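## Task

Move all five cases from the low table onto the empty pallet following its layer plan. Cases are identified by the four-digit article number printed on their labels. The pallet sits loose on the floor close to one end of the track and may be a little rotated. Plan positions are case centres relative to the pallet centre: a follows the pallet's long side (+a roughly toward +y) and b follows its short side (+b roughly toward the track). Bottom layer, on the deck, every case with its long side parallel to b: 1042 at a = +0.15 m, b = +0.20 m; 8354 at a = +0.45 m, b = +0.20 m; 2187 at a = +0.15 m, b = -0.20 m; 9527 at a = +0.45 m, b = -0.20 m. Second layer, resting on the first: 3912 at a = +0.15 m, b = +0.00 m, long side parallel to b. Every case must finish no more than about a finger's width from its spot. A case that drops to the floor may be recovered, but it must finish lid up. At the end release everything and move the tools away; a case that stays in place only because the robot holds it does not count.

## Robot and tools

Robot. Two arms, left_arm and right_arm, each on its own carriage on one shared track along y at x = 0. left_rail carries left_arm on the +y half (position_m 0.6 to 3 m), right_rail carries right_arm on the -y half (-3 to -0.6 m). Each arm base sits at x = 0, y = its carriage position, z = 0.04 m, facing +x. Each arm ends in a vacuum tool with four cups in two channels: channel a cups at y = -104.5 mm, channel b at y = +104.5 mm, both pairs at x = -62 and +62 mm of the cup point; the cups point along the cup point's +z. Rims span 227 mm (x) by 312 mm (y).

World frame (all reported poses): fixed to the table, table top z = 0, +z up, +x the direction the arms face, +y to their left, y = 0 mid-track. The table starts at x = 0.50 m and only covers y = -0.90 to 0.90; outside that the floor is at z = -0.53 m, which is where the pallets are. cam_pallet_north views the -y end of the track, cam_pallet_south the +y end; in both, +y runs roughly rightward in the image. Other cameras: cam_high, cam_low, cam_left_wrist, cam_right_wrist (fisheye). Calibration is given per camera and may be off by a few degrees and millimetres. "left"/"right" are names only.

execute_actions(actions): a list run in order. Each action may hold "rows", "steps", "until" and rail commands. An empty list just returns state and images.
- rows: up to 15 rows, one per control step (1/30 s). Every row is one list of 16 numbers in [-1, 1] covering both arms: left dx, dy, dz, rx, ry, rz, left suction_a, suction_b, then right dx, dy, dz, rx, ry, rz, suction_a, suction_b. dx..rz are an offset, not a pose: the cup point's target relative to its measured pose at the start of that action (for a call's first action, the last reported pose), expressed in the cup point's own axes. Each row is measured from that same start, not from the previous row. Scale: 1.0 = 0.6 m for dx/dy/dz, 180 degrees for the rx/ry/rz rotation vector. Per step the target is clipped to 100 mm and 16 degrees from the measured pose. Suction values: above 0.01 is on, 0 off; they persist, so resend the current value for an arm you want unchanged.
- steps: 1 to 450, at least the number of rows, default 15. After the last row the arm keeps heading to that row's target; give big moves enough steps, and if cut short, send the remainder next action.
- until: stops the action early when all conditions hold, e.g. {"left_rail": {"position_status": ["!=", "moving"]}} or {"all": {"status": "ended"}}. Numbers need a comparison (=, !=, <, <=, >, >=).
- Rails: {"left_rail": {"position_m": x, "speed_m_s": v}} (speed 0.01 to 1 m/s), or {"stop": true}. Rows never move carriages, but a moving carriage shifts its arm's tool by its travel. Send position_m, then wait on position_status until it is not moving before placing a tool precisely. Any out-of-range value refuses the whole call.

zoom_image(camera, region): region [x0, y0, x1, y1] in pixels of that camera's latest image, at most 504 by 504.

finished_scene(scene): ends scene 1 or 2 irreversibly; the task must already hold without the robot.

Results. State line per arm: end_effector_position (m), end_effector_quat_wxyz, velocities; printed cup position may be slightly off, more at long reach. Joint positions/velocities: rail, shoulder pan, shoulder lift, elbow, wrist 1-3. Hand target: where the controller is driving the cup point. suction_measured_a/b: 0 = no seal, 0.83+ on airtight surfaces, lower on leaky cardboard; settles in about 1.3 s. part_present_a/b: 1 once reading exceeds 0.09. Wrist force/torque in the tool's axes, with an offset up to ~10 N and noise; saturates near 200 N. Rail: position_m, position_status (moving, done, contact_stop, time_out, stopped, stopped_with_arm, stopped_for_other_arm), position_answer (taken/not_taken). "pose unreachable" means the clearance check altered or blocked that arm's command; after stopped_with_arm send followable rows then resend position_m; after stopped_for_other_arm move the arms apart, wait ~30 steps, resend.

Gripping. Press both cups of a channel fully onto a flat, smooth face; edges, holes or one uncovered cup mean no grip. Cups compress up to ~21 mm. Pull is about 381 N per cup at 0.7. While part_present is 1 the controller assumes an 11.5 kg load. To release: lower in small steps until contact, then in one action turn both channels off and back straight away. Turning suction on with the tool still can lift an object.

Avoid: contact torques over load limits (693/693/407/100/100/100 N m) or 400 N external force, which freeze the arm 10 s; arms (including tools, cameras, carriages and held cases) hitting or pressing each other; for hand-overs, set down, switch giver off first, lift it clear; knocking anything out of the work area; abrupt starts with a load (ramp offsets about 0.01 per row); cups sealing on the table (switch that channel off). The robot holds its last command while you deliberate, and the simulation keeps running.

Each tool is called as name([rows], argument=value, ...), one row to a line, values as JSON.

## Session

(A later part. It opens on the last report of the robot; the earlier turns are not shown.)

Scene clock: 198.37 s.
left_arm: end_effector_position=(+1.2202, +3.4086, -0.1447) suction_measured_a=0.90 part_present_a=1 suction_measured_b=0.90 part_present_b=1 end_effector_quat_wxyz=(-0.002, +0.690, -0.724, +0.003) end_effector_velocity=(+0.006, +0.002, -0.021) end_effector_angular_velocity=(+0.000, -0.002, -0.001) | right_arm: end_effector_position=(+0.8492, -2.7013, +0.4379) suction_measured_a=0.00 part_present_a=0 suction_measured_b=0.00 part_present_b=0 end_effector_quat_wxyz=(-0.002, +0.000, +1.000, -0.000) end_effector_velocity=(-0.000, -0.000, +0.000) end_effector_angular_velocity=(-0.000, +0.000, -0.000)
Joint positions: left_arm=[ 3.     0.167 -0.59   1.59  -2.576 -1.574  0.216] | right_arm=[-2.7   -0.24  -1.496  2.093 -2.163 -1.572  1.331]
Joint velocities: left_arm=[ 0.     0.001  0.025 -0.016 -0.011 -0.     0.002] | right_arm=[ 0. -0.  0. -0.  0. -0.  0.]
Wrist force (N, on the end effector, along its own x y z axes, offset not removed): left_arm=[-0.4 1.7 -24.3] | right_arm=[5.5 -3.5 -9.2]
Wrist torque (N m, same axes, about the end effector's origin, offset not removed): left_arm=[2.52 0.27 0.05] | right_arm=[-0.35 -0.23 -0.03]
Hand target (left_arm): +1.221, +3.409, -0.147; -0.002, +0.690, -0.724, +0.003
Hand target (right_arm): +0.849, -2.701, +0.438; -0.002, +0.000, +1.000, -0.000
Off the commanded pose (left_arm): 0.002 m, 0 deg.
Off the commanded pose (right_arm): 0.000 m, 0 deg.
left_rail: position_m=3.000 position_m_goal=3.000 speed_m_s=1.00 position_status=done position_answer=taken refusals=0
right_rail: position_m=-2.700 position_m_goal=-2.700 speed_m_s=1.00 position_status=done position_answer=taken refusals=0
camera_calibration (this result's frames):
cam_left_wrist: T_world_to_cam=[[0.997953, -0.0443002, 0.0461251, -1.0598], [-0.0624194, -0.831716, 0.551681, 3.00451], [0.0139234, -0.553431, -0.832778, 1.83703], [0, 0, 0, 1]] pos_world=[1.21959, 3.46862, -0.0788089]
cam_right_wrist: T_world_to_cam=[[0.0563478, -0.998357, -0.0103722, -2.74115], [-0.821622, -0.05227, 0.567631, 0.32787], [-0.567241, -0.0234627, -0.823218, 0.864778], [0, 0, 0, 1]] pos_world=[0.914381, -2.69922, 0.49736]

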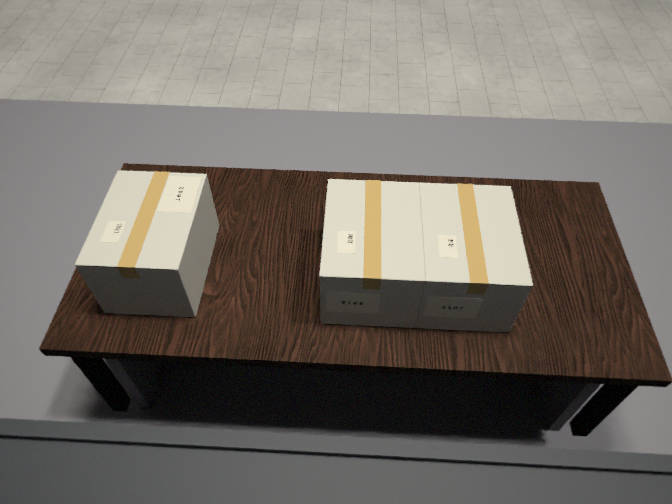

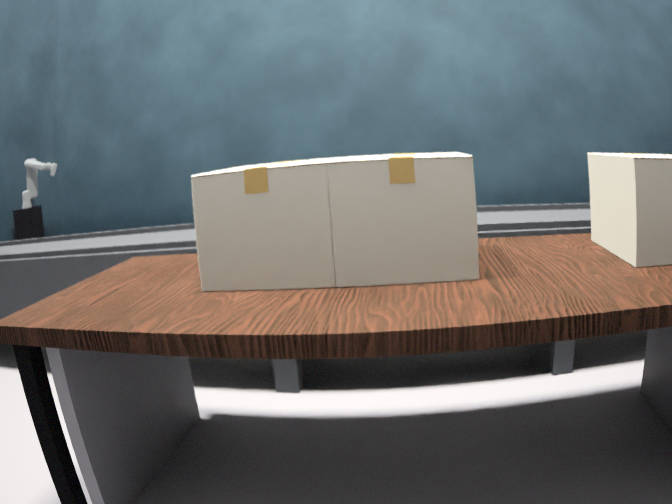

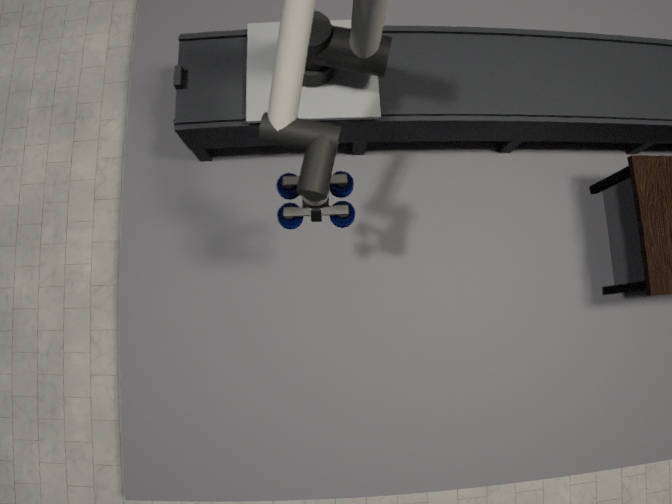

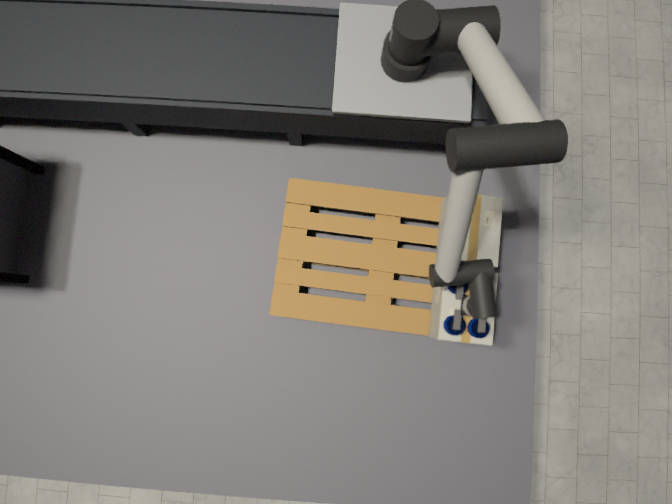

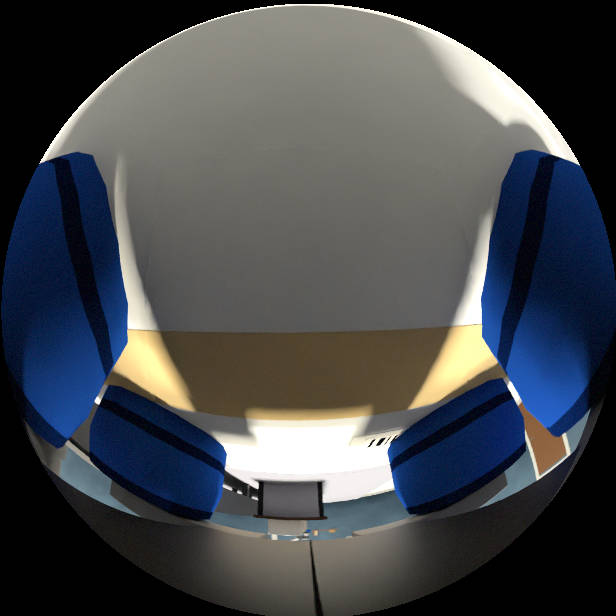

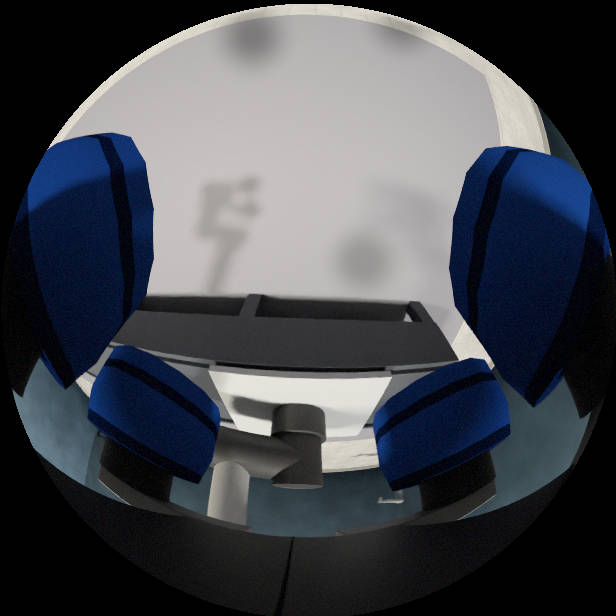

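execute_actions(actions=[])

Scene clock: 217.23 s.
left_arm: end_effector_position=(+1.2206, +3.4090, -0.1468) suction_measured_a=0.90 part_present_a=1 suction_measured_b=0.90 part_present_b=1 end_effector_quat_wxyz=(-0.002, +0.690, -0.724, +0.003) end_effector_velocity=(-0.000, -0.000, -0.000) end_effector_angular_velocity=(-0.000, +0.000, +0.000) | right_arm: end_effector_position=(+0.8492, -2.7013, +0.4379) suction_measured_a=0.00 part_present_a=0 suction_measured_b=0.00 part_present_b=0 end_effector_quat_wxyz=(-0.002, +0.000, +1.000, -0.000) end_effector_velocity=(-0.000, +0.000, +0.000) end_effector_angular_velocity=(-0.000, -0.000, +0.000)
Joint positions: left_arm=[ 3.     0.167 -0.587  1.588 -2.577 -1.574  0.216] | right_arm=[-2.7   -0.24  -1.496  2.093 -2.163 -1.572  1.331]
Joint velocities: left_arm=[ 0. -0.  0. -0.  0.  0. -0.] | right_arm=[ 0.  0. -0.  0. -0.  0. -0.]
Wrist force (N, on the end effector, along its own x y z axes, offset not removed): left_arm=[-6.5 3.8 -33.1] | right_arm=[-2.0 -2.3 -4.1]
Wrist torque (N m, same axes, about the end effector's origin, offset not removed): left_arm=[2.41 1.18 -0.05] | right_arm=[-0.09 0.64 0.01]
Hand target (left_arm): +1.221, +3.409, -0.147; -0.002, +0.690, -0.724, +0.003
Hand target (right_arm): +0.849, -2.701, +0.438; -0.002, +0.000, +1.000, -0.000
Off the commanded pose (left_arm): 0.000 m, 0 deg.
Off the commanded pose (right_arm): 0.000 m, 0 deg.
left_rail: position_m=3.000 position_m_goal=3.000 speed_m_s=1.00 position_status=done position_answer=taken refusals=0
right_rail: position_m=-2.700 position_m_goal=-2.700 speed_m_s=1.00 position_status=done position_answer=taken refusals=0
camera_calibration (this result's frames):
cam_left_wrist: T_world_to_cam=[[0.997958, -0.0442732, 0.0460486, -1.06018], [-0.0623547, -0.831711, 0.551696, 3.00586], [0.0138738, -0.553441, -0.832773, 1.83557], [0, 0, 0, 1]] pos_world=[1.21998, 3.46895, -0.0808948]
cam_right_wrist: T_world_to_cam=[[0.0563477, -0.998357, -0.0103723, -2.74115], [-0.821622, -0.05227, 0.567631, 0.32787], [-0.567241, -0.0234627, -0.823218, 0.864778], [0, 0, 0, 1]] pos_world=[0.914381, -2.69922, 0.497359]

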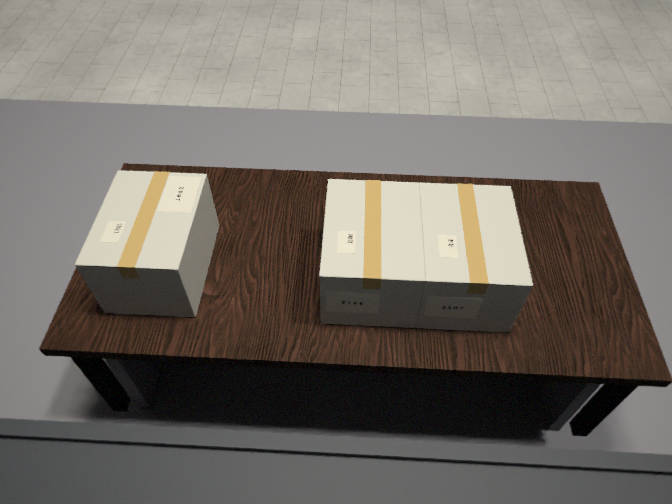

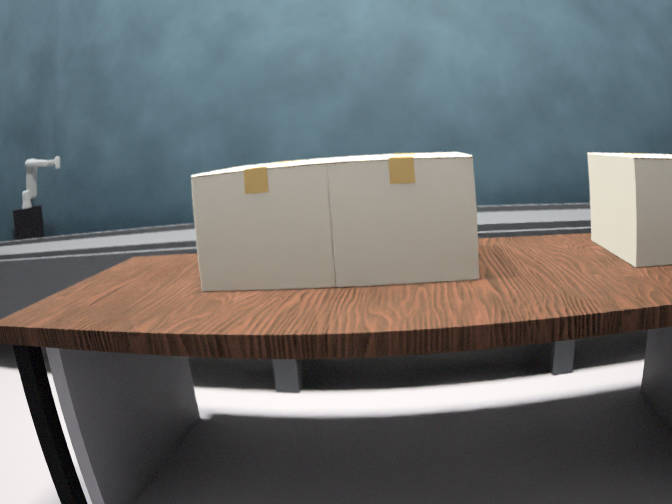

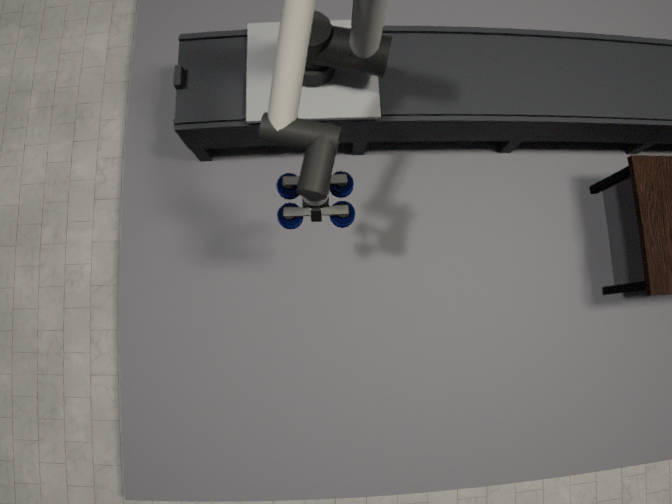

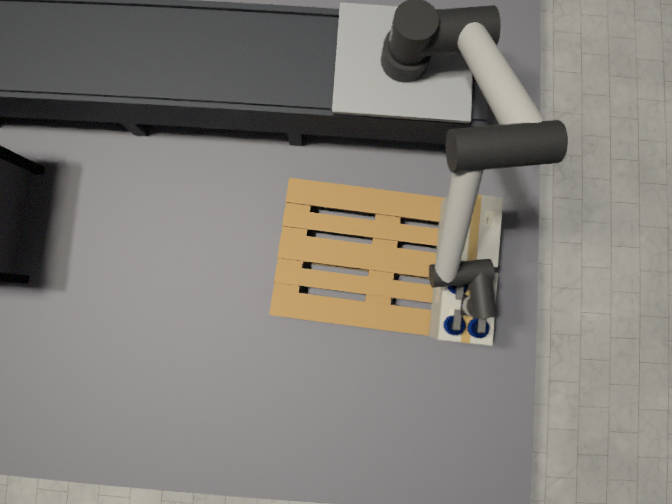

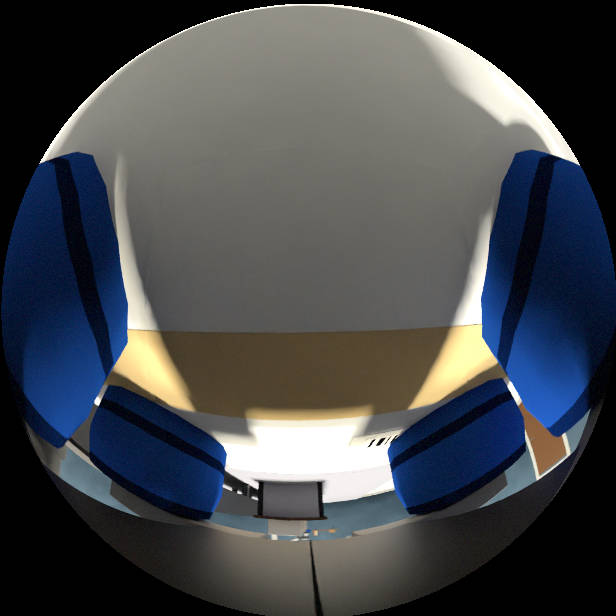

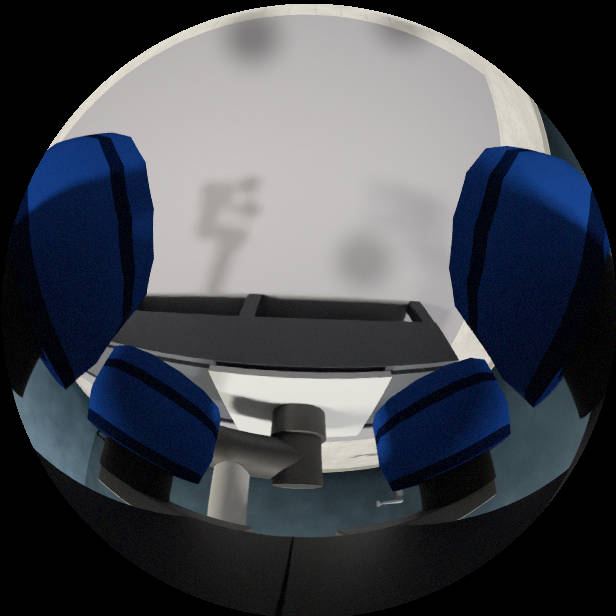

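execute_actions([
  {"rows":[[-0.002,0.006,0.002,0,0,0,1,1,0,0,0,0,0,0,0,0],[-0.004,0.012,0.004,0,0,0,1,1,0,0,0,0,0,0,0,0],[-0.006,0.018,0.006,0,0,0,1,1,0,0,0,0,0,0,0,0],[-0.008,0.024,0.008,0,0,0,1,1,0,0,0,0,0,0,0,0],[-0.008,0.03,0.01,0,0,0,1,1,0,0,0,0,0,0,0,0],[-0.008,0.03,0.012,0,0,0,1,1,0,0,0,0,0,0,0,0],[-0.008,0.03,0.014,0,0,0,1,1,0,0,0,0,0,0,0,0]],"steps":20},
])

zoom_image(camera="cam_pallet_south", region=[380, 230, 540, 350])

Scene clock: 226.83 s.
left_arm: end_effector_position=(+1.2030, +3.4146, -0.1552) suction_measured_a=0.90 part_present_a=1 suction_measured_b=0.90 part_present_b=1 end_effector_quat_wxyz=(-0.002, +0.690, -0.724, +0.003) end_effector_velocity=(-0.001, +0.000, -0.001) end_effector_angular_velocity=(-0.000, +0.000, -0.000) | right_arm: end_effector_position=(+0.8492, -2.7013, +0.4379) suction_measured_a=0.00 part_present_a=0 suction_measured_b=0.00 part_present_b=0 end_effector_quat_wxyz=(-0.002, +0.000, +1.000, -0.000) end_effector_velocity=(+0.000, -0.000, -0.000) end_effector_angular_velocity=(+0.000, +0.000, -0.000)
Joint positions: left_arm=[ 3.     0.174 -0.588  1.613 -2.601 -1.574  0.223] | right_arm=[-2.7   -0.24  -1.496  2.093 -2.163 -1.572  1.331]
Joint velocities: left_arm=[ 0.     0.     0.     0.001 -0.001 -0.     0.   ] | right_arm=[ 0. -0.  0. -0. -0.  0. -0.]
Wrist force (N, on the end effector, along its own x y z axes, offset not removed): left_arm=[-1.8 7.5 -26.2] | right_arm=[-0.8 -0.9 -1.9]
Wrist torque (N m, same axes, about the end effector's origin, offset not removed): left_arm=[3.10 0.55 0.12] | right_arm=[0.32 0.63 -0.22]
Hand target (left_arm): +1.203, +3.415, -0.155; -0.002, +0.690, -0.724, +0.003
Hand target (right_arm): +0.849, -2.701, +0.438; -0.002, +0.000, +1.000, -0.000
Off the commanded pose (left_arm): 0.000 m, 0 deg.
Off the commanded pose (right_arm): 0.000 m, 0 deg.
left_rail: position_m=3.000 position_m_goal=3.000 speed_m_s=1.00 position_status=done position_answer=taken refusals=0
right_rail: position_m=-2.700 position_m_goal=-2.700 speed_m_s=1.00 position_status=done position_answer=taken refusals=0
camera_calibration (this result's frames):
cam_left_wrist: T_world_to_cam=[[0.997954, -0.0442814, 0.0461104, -1.04192], [-0.062395, -0.831738, 0.551651, 3.01425], [0.0139239, -0.553399, -0.8328, 1.83173], [0, 0, 0, 1]] pos_world=[1.20236, 3.47461, -0.0893028]
cam_right_wrist: T_world_to_cam=[[0.0563477, -0.998357, -0.0103723, -2.74115], [-0.821622, -0.0522701, 0.567631, 0.32787], [-0.567241, -0.0234626, -0.823218, 0.864778], [0, 0, 0, 1]] pos_world=[0.914381, -2.69922, 0.49736]

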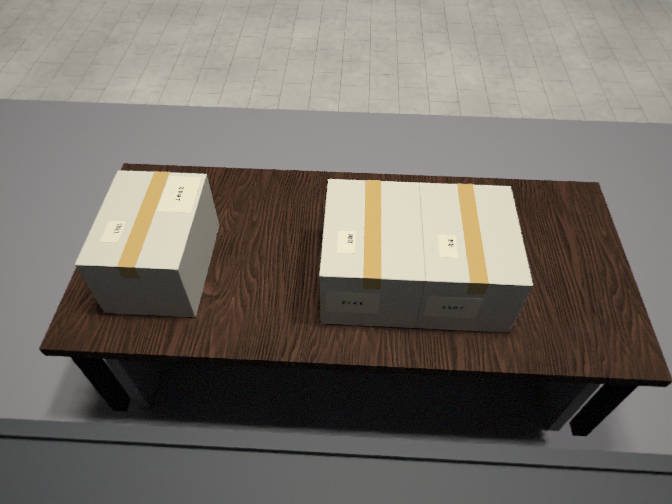

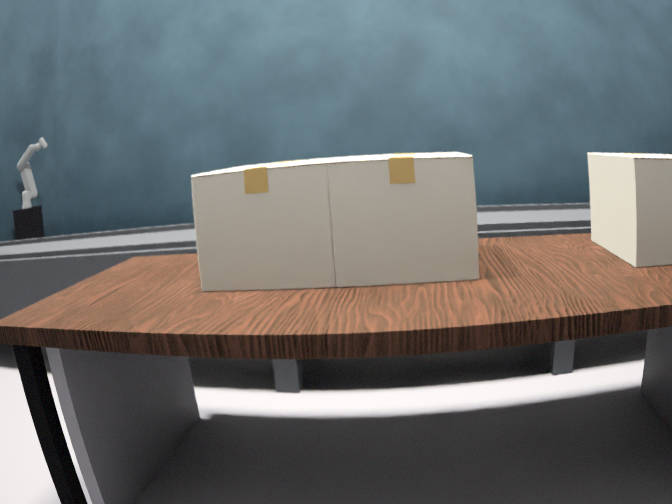

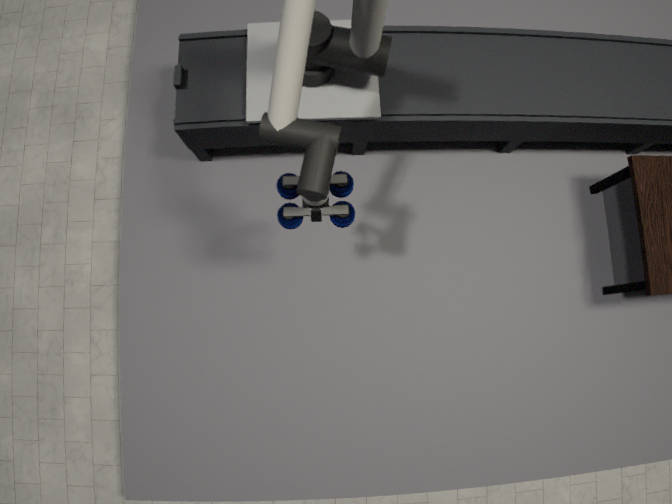

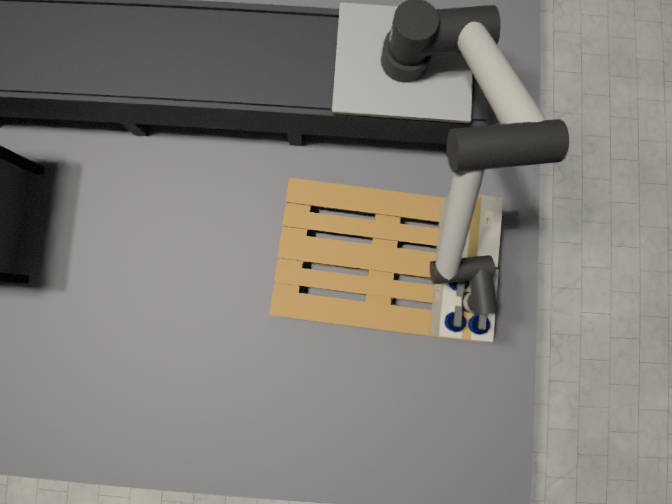

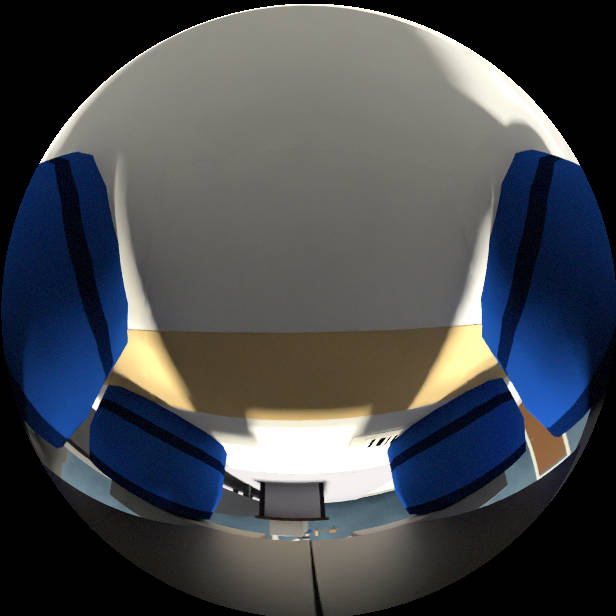

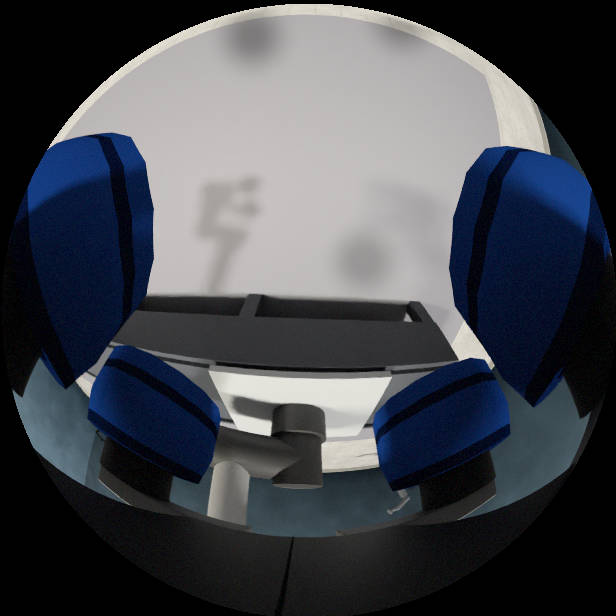

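Region (380, 230, 540, 350) of cam_pallet_south's 672x504 image, scaled by 3.150, with more detail than that image has; it fills the top 378 rows of this view, and the rest is white.

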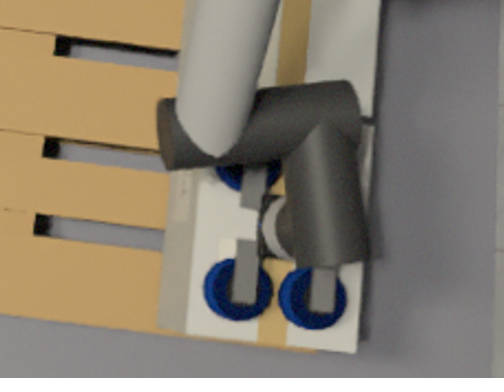

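zoom_image(camera="cam_pallet_south", region=[400, 290, 500, 350])

Region (400, 290, 500, 350) of cam_pallet_south's 672x504 image, scaled by 5.040, with more detail than that image has; it fills the top 302 rows of this view, and the rest is white.

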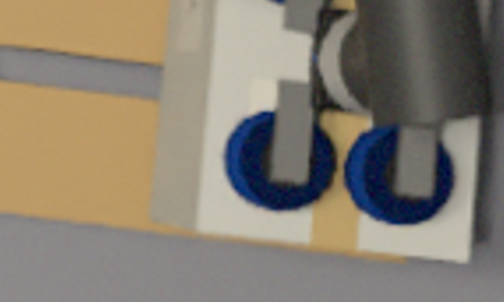

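execute_actions([
  {"rows":[[0,0.001,0.002,0,0,0,1,1,0,0,0,0,0,0,0,0],[0,0.002,0.004,0,0,0,1,1,0,0,0,0,0,0,0,0],[0,0.003,0.006,0,0,0,1,1,0,0,0,0,0,0,0,0],[0,0.004,0.008,0,0,0,1,1,0,0,0,0,0,0,0,0],[0,0.004,0.01,0,0,0,1,1,0,0,0,0,0,0,0,0],[0,0.004,0.012,0,0,0,1,1,0,0,0,0,0,0,0,0],[0,0.004,0.0135,0,0,0,1,1,0,0,0,0,0,0,0,0],[0,0.004,0.0147,0,0,0,1,1,0,0,0,0,0,0,0,0]],"steps":18},
  {"rows":[[0,0,-0.001,0,0,0,0,0,0,0,0,0,0,0,0,0],[0,0,-0.002,0,0,0,0,0,0,0,0,0,0,0,0,0],[0,0,-0.004,0,0,0,0,0,0,0,0,0,0,0,0,0],[0,0,-0.007,0,0,0,0,0,0,0,0,0,0,0,0,0],[0,0,-0.01,0,0,0,0,0,0,0,0,0,0,0,0,0],[0,0,-0.014,0,0,0,0,0,0,0,0,0,0,0,0,0],[0,0,-0.018,0,0,0,0,0,0,0,0,0,0,0,0,0],[0,0,-0.023,0,0,0,0,0,0,0,0,0,0,0,0,0],[0,0,-0.028,0,0,0,0,0,0,0,0,0,0,0,0,0],[0,0,-0.034,0,0,0,0,0,0,0,0,0,0,0,0,0],[0,0,-0.042,0,0,0,0,0,0,0,0,0,0,0,0,0],[0,0,-0.055,0,0,0,0,0,0,0,0,0,0,0,0,0],[0,0,-0.075,0,0,0,0,0,0,0,0,0,0,0,0,0],[0,0,-0.1,0,0,0,0,0,0,0,0,0,0,0,0,0],[0,0,-0.2,0,0,0,0,0,0,0,0,0,0,0,0,0]],"steps":24},
])

Scene clock: 242.83 s.
left_arm: end_effector_position=(+1.1999, +3.4152, -0.0481) suction_measured_a=0.01 part_present_a=0 suction_measured_b=0.01 part_present_b=0 end_effector_quat_wxyz=(-0.002, +0.690, -0.724, +0.003) end_effector_velocity=(-0.003, -0.001, +0.044) end_effector_angular_velocity=(-0.000, +0.002, -0.000) | right_arm: end_effector_position=(+0.8492, -2.7013, +0.4379) suction_measured_a=0.00 part_present_a=0 suction_measured_b=0.00 part_present_b=0 end_effector_quat_wxyz=(-0.002, +0.000, +1.000, -0.000) end_effector_velocity=(-0.000, +0.000, +0.000) end_effector_angular_velocity=(-0.000, -0.000, +0.000)
Joint positions: left_arm=[ 3.     0.175 -0.694  1.633 -2.516 -1.574  0.224] | right_arm=[-2.7   -0.24  -1.496  2.093 -2.163 -1.572  1.331]
Joint velocities: left_arm=[ 0.    -0.    -0.043  0.006  0.039  0.     0.   ] | right_arm=[ 0.  0. -0.  0. -0.  0.  0.]
Wrist force (N, on the end effector, along its own x y z axes, offset not removed): left_arm=[0.3 9.8 1.3] | right_arm=[2.1 -6.7 -0.1]
Wrist torque (N m, same axes, about the end effector's origin, offset not removed): left_arm=[1.41 -0.47 -0.02] | right_arm=[-0.64 0.35 0.03]
Hand target (left_arm): +1.200, +3.415, -0.044; -0.002, +0.690, -0.724, +0.003
Hand target (right_arm): +0.849, -2.701, +0.438; -0.002, +0.000, +1.000, -0.000
Off the commanded pose (left_arm): 0.004 m, 0 deg.
Off the commanded pose (right_arm): 0.000 m, 0 deg.
left_rail: position_m=3.000 position_m_goal=3.000 speed_m_s=1.00 position_status=done position_answer=taken refusals=0
right_rail: position_m=-2.700 position_m_goal=-2.700 speed_m_s=1.00 position_status=done position_answer=taken refusals=0
camera_calibration (this result's frames):
cam_left_wrist: T_world_to_cam=[[0.997954, -0.044258, 0.0461407, -1.04383], [-0.0623928, -0.831716, 0.551684, 2.95533], [0.0139595, -0.553434, -0.832776, 1.92137], [0, 0, 0, 1]] pos_world=[1.19926, 3.47515, 0.0178312]
cam_right_wrist: T_world_to_cam=[[0.0563476, -0.998357, -0.0103723, -2.74115], [-0.821622, -0.0522699, 0.567631, 0.32787], [-0.567241, -0.0234625, -0.823218, 0.864779], [0, 0, 0, 1]] pos_world=[0.914381, -2.69922, 0.49736]

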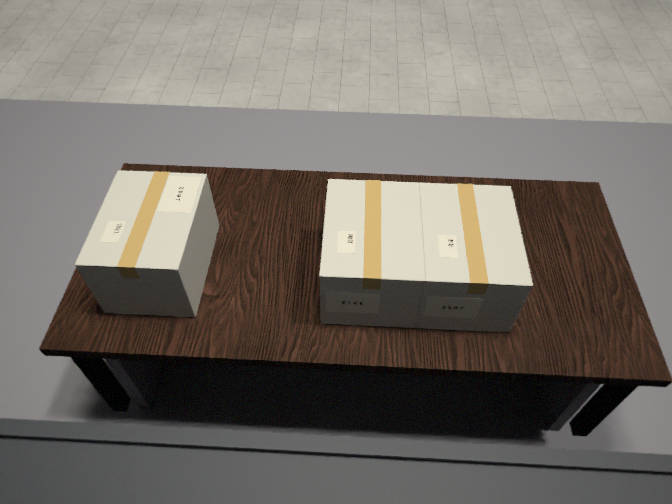

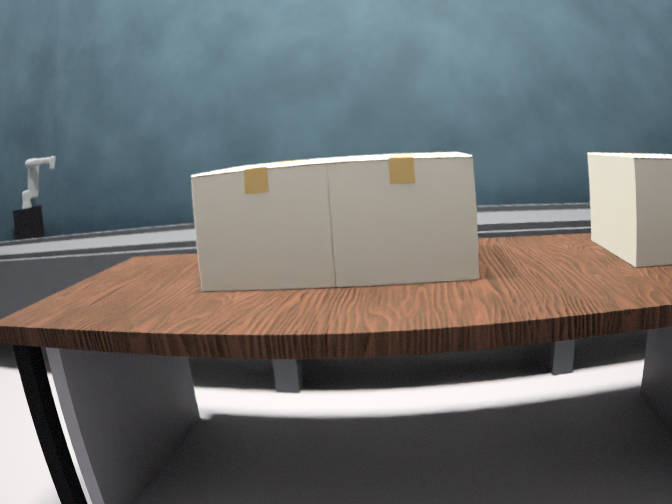

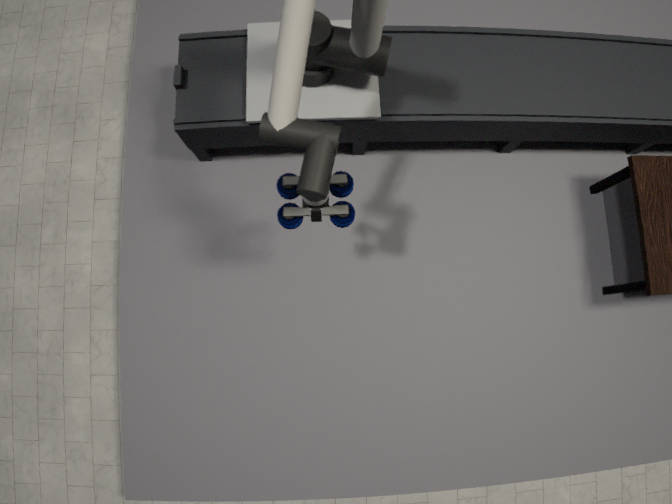

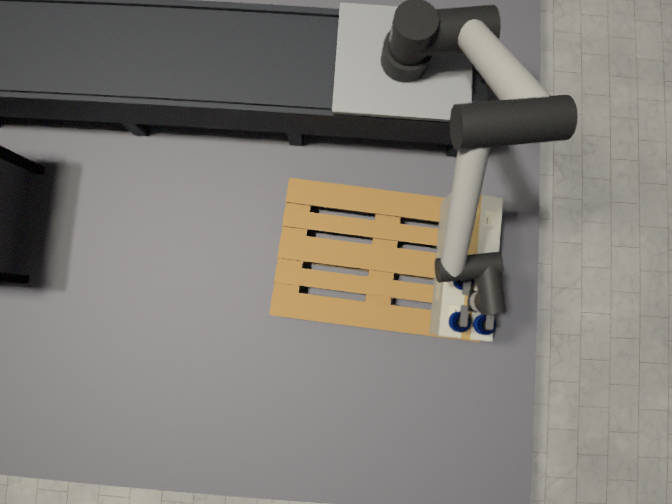

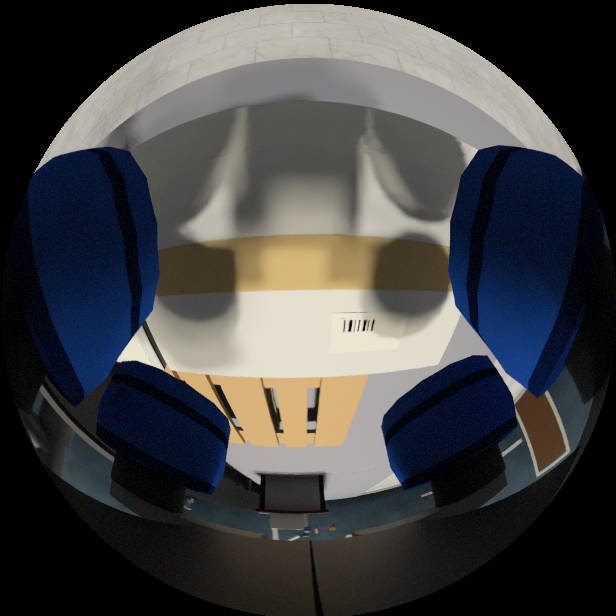

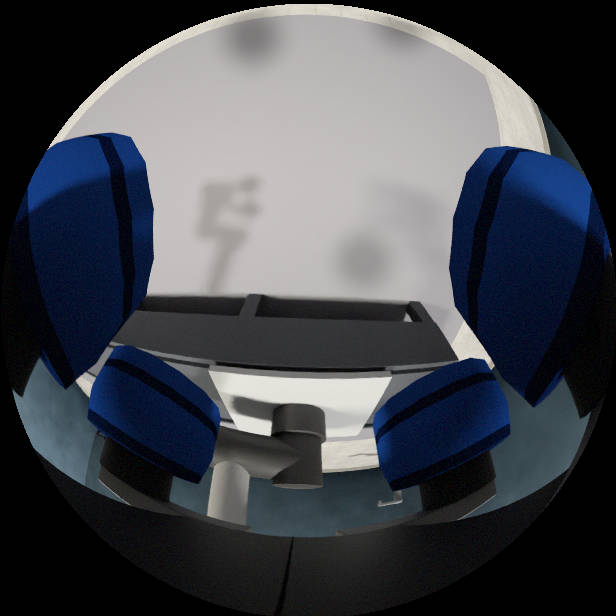

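execute_actions([
  {"left_rail":{"position_m":0.6},"rows":[[0.02,0.02,-0.05,0,0,-0.002,0,0,0,0,0,0,0,0,0,0],[0.05,0.04,-0.12,0,0,-0.004,0,0,0,0,0,0,0,0,0,0],[0.1,0.08,-0.2,0,0,-0.006,0,0,0,0,0,0,0,0,0,0],[0.15,0.13,-0.28,0,0,-0.008,0,0,0,0,0,0,0,0,0,0],[0.2,0.18,-0.36,0,0,-0.01,0,0,0,0,0,0,0,0,0,0],[0.26,0.23,-0.44,0,0,-0.012,0,0,0,0,0,0,0,0,0,0],[0.32,0.28,-0.52,0,0,-0.014,0,0,0,0,0,0,0,0,0,0],[0.38,0.33,-0.6,0,0,-0.0156,0,0,0,0,0,0,0,0,0,0],[0.44,0.38,-0.68,0,0,-0.0156,0,0,0,0,0,0,0,0,0,0],[0.5,0.43,-0.75,0,0,-0.0156,0,0,0,0,0,0,0,0,0,0],[0.56,0.48,-0.8,0,0,-0.0156,0,0,0,0,0,0,0,0,0,0],[0.62,0.53,-0.85,0,0,-0.0156,0,0,0,0,0,0,0,0,0,0],[0.66,0.57,-0.88,0,0,-0.0156,0,0,0,0,0,0,0,0,0,0],[0.69,0.59,-0.9,0,0,-0.0156,0,0,0,0,0,0,0,0,0,0],[0.7055,0.603,-0.913,0,0,-0.0156,0,0,0,0,0,0,0,0,0,0]],"steps":100,"until":{"left_rail":{"position_status":["!=","moving"]}}},
])

zoom_image(camera="cam_left_wrist", region=[150, 130, 470, 370])

zoom_image(camera="cam_pallet_south", region=[360, 180, 520, 350])

Scene clock: 263.03 s.
left_arm: end_effector_position=(+0.8142, +0.6109, +0.4975) suction_measured_a=0.01 part_present_a=0 suction_measured_b=0.01 part_present_b=0 end_effector_quat_wxyz=(-0.002, +0.707, -0.707, +0.002) end_effector_velocity=(-0.000, +0.000, +0.000) end_effector_angular_velocity=(-0.000, -0.000, +0.000) | right_arm: end_effector_position=(+0.8492, -2.7013, +0.4379) suction_measured_a=0.00 part_present_a=0 suction_measured_b=0.00 part_present_b=0 end_effector_quat_wxyz=(-0.002, +0.000, +1.000, -0.000) end_effector_velocity=(-0.000, +0.000, +0.000) end_effector_angular_velocity=(-0.000, -0.000, -0.000)
Joint positions: left_arm=[ 0.6   -0.236 -1.581  2.088 -2.083 -1.571 -0.236] | right_arm=[-2.7   -0.24  -1.496  2.093 -2.163 -1.572  1.331]
Joint velocities: left_arm=[ 0. -0. -0. -0.  0.  0. -0.] | right_arm=[ 0.  0. -0.  0. -0. -0.  0.]
Wrist force (N, on the end effector, along its own x y z axes, offset not removed): left_arm=[-6.4 2.5 2.6] | right_arm=[-1.6 -7.3 -5.0]
Wrist torque (N m, same axes, about the end effector's origin, offset not removed): left_arm=[0.62 0.47 0.24] | right_arm=[-0.72 0.86 -0.01]
Hand target (left_arm): +0.814, +0.611, +0.497; -0.002, +0.707, -0.707, +0.002
Hand target (right_arm): +0.849, -2.701, +0.438; -0.002, +0.000, +1.000, -0.000
Off the commanded pose (left_arm): 0.001 m, 0 deg.
Off the commanded pose (right_arm): 0.000 m, 0 deg.
left_rail: position_m=0.600 position_m_goal=0.600 speed_m_s=1.00 position_status=done position_answer=taken refusals=0
right_rail: position_m=-2.700 position_m_goal=-2.700 speed_m_s=1.00 position_status=done position_answer=taken refusals=0
camera_calibration (this result's frames):
cam_left_wrist: T_world_to_cam=[[0.998941, 0.00458434, 0.0457795, -0.83869], [-0.0214382, -0.834022, 0.551314, 0.266148], [0.0407085, -0.551712, -0.833041, 0.806394], [0, 0, 0, 1]] pos_world=[0.810681, 0.670715, 0.563423]
cam_right_wrist: T_world_to_cam=[[0.0563477, -0.998357, -0.0103723, -2.74115], [-0.821622, -0.05227, 0.567631, 0.32787], [-0.567241, -0.0234626, -0.823218, 0.864778], [0, 0, 0, 1]] pos_world=[0.91438, -2.69922, 0.497359]

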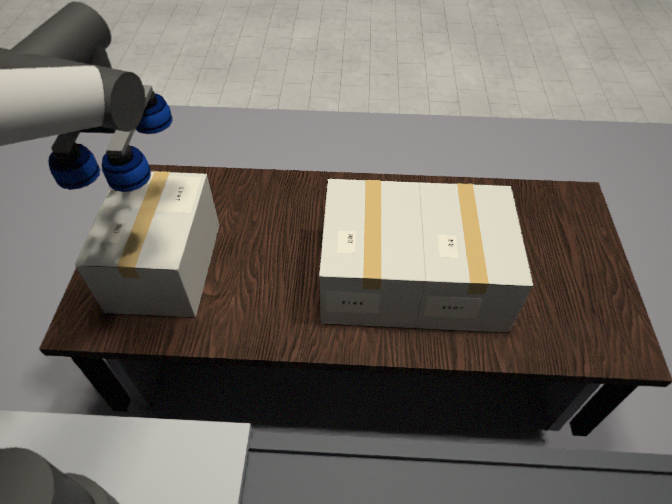

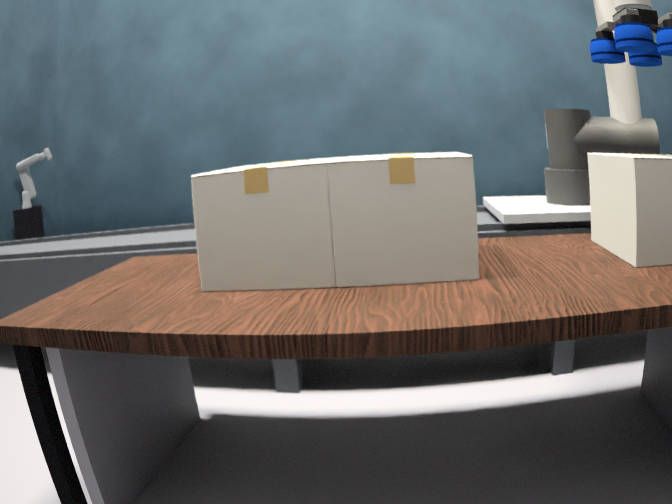

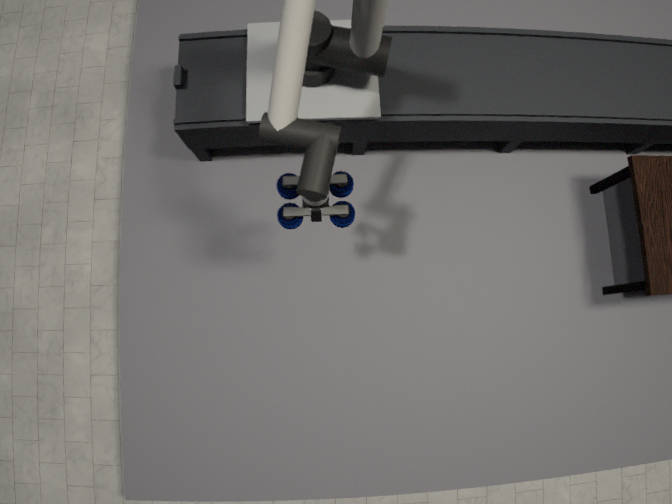

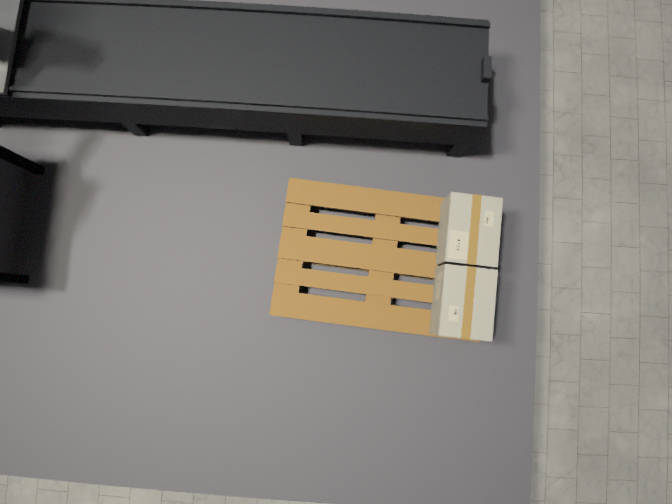

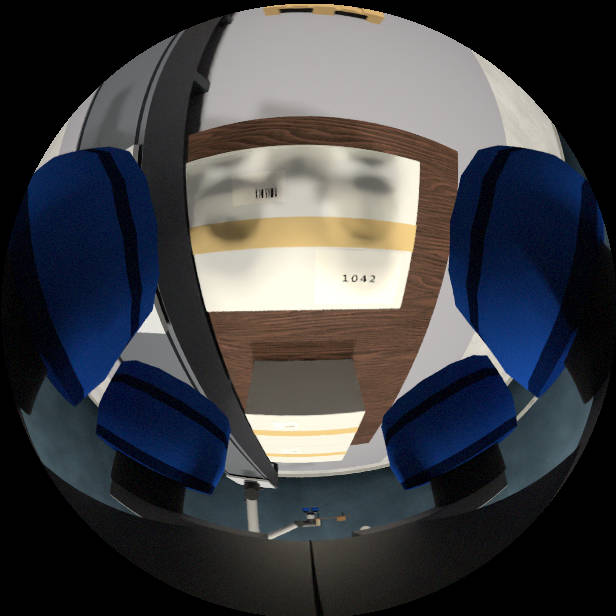

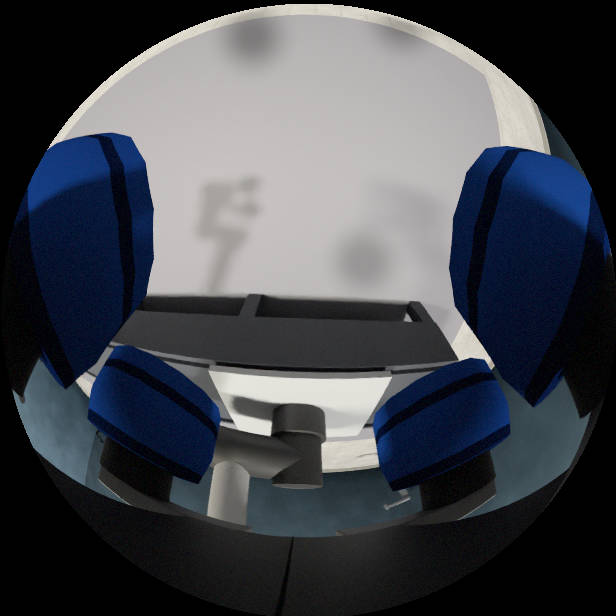

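Region (150, 130, 470, 370) of cam_left_wrist's 616x616 image, scaled by 1.575, with more detail than that image has; it fills the top 378 rows of this view, and the rest is white.

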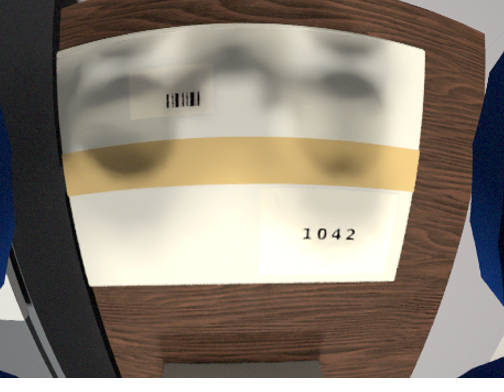

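Region (360, 180, 520, 350) of cam_pallet_south's 672x504 image, scaled by 2.965, with more detail than that image has; it fills the left 474 columns of this view, and the rest is white.

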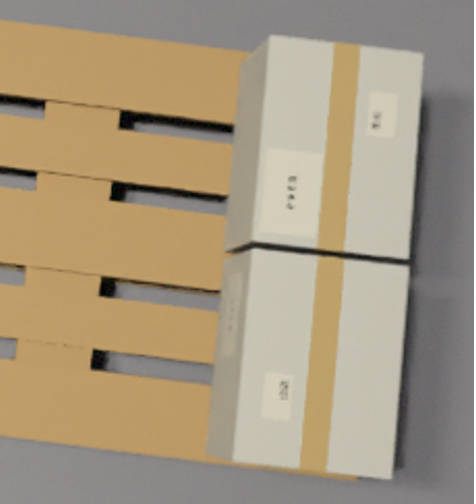

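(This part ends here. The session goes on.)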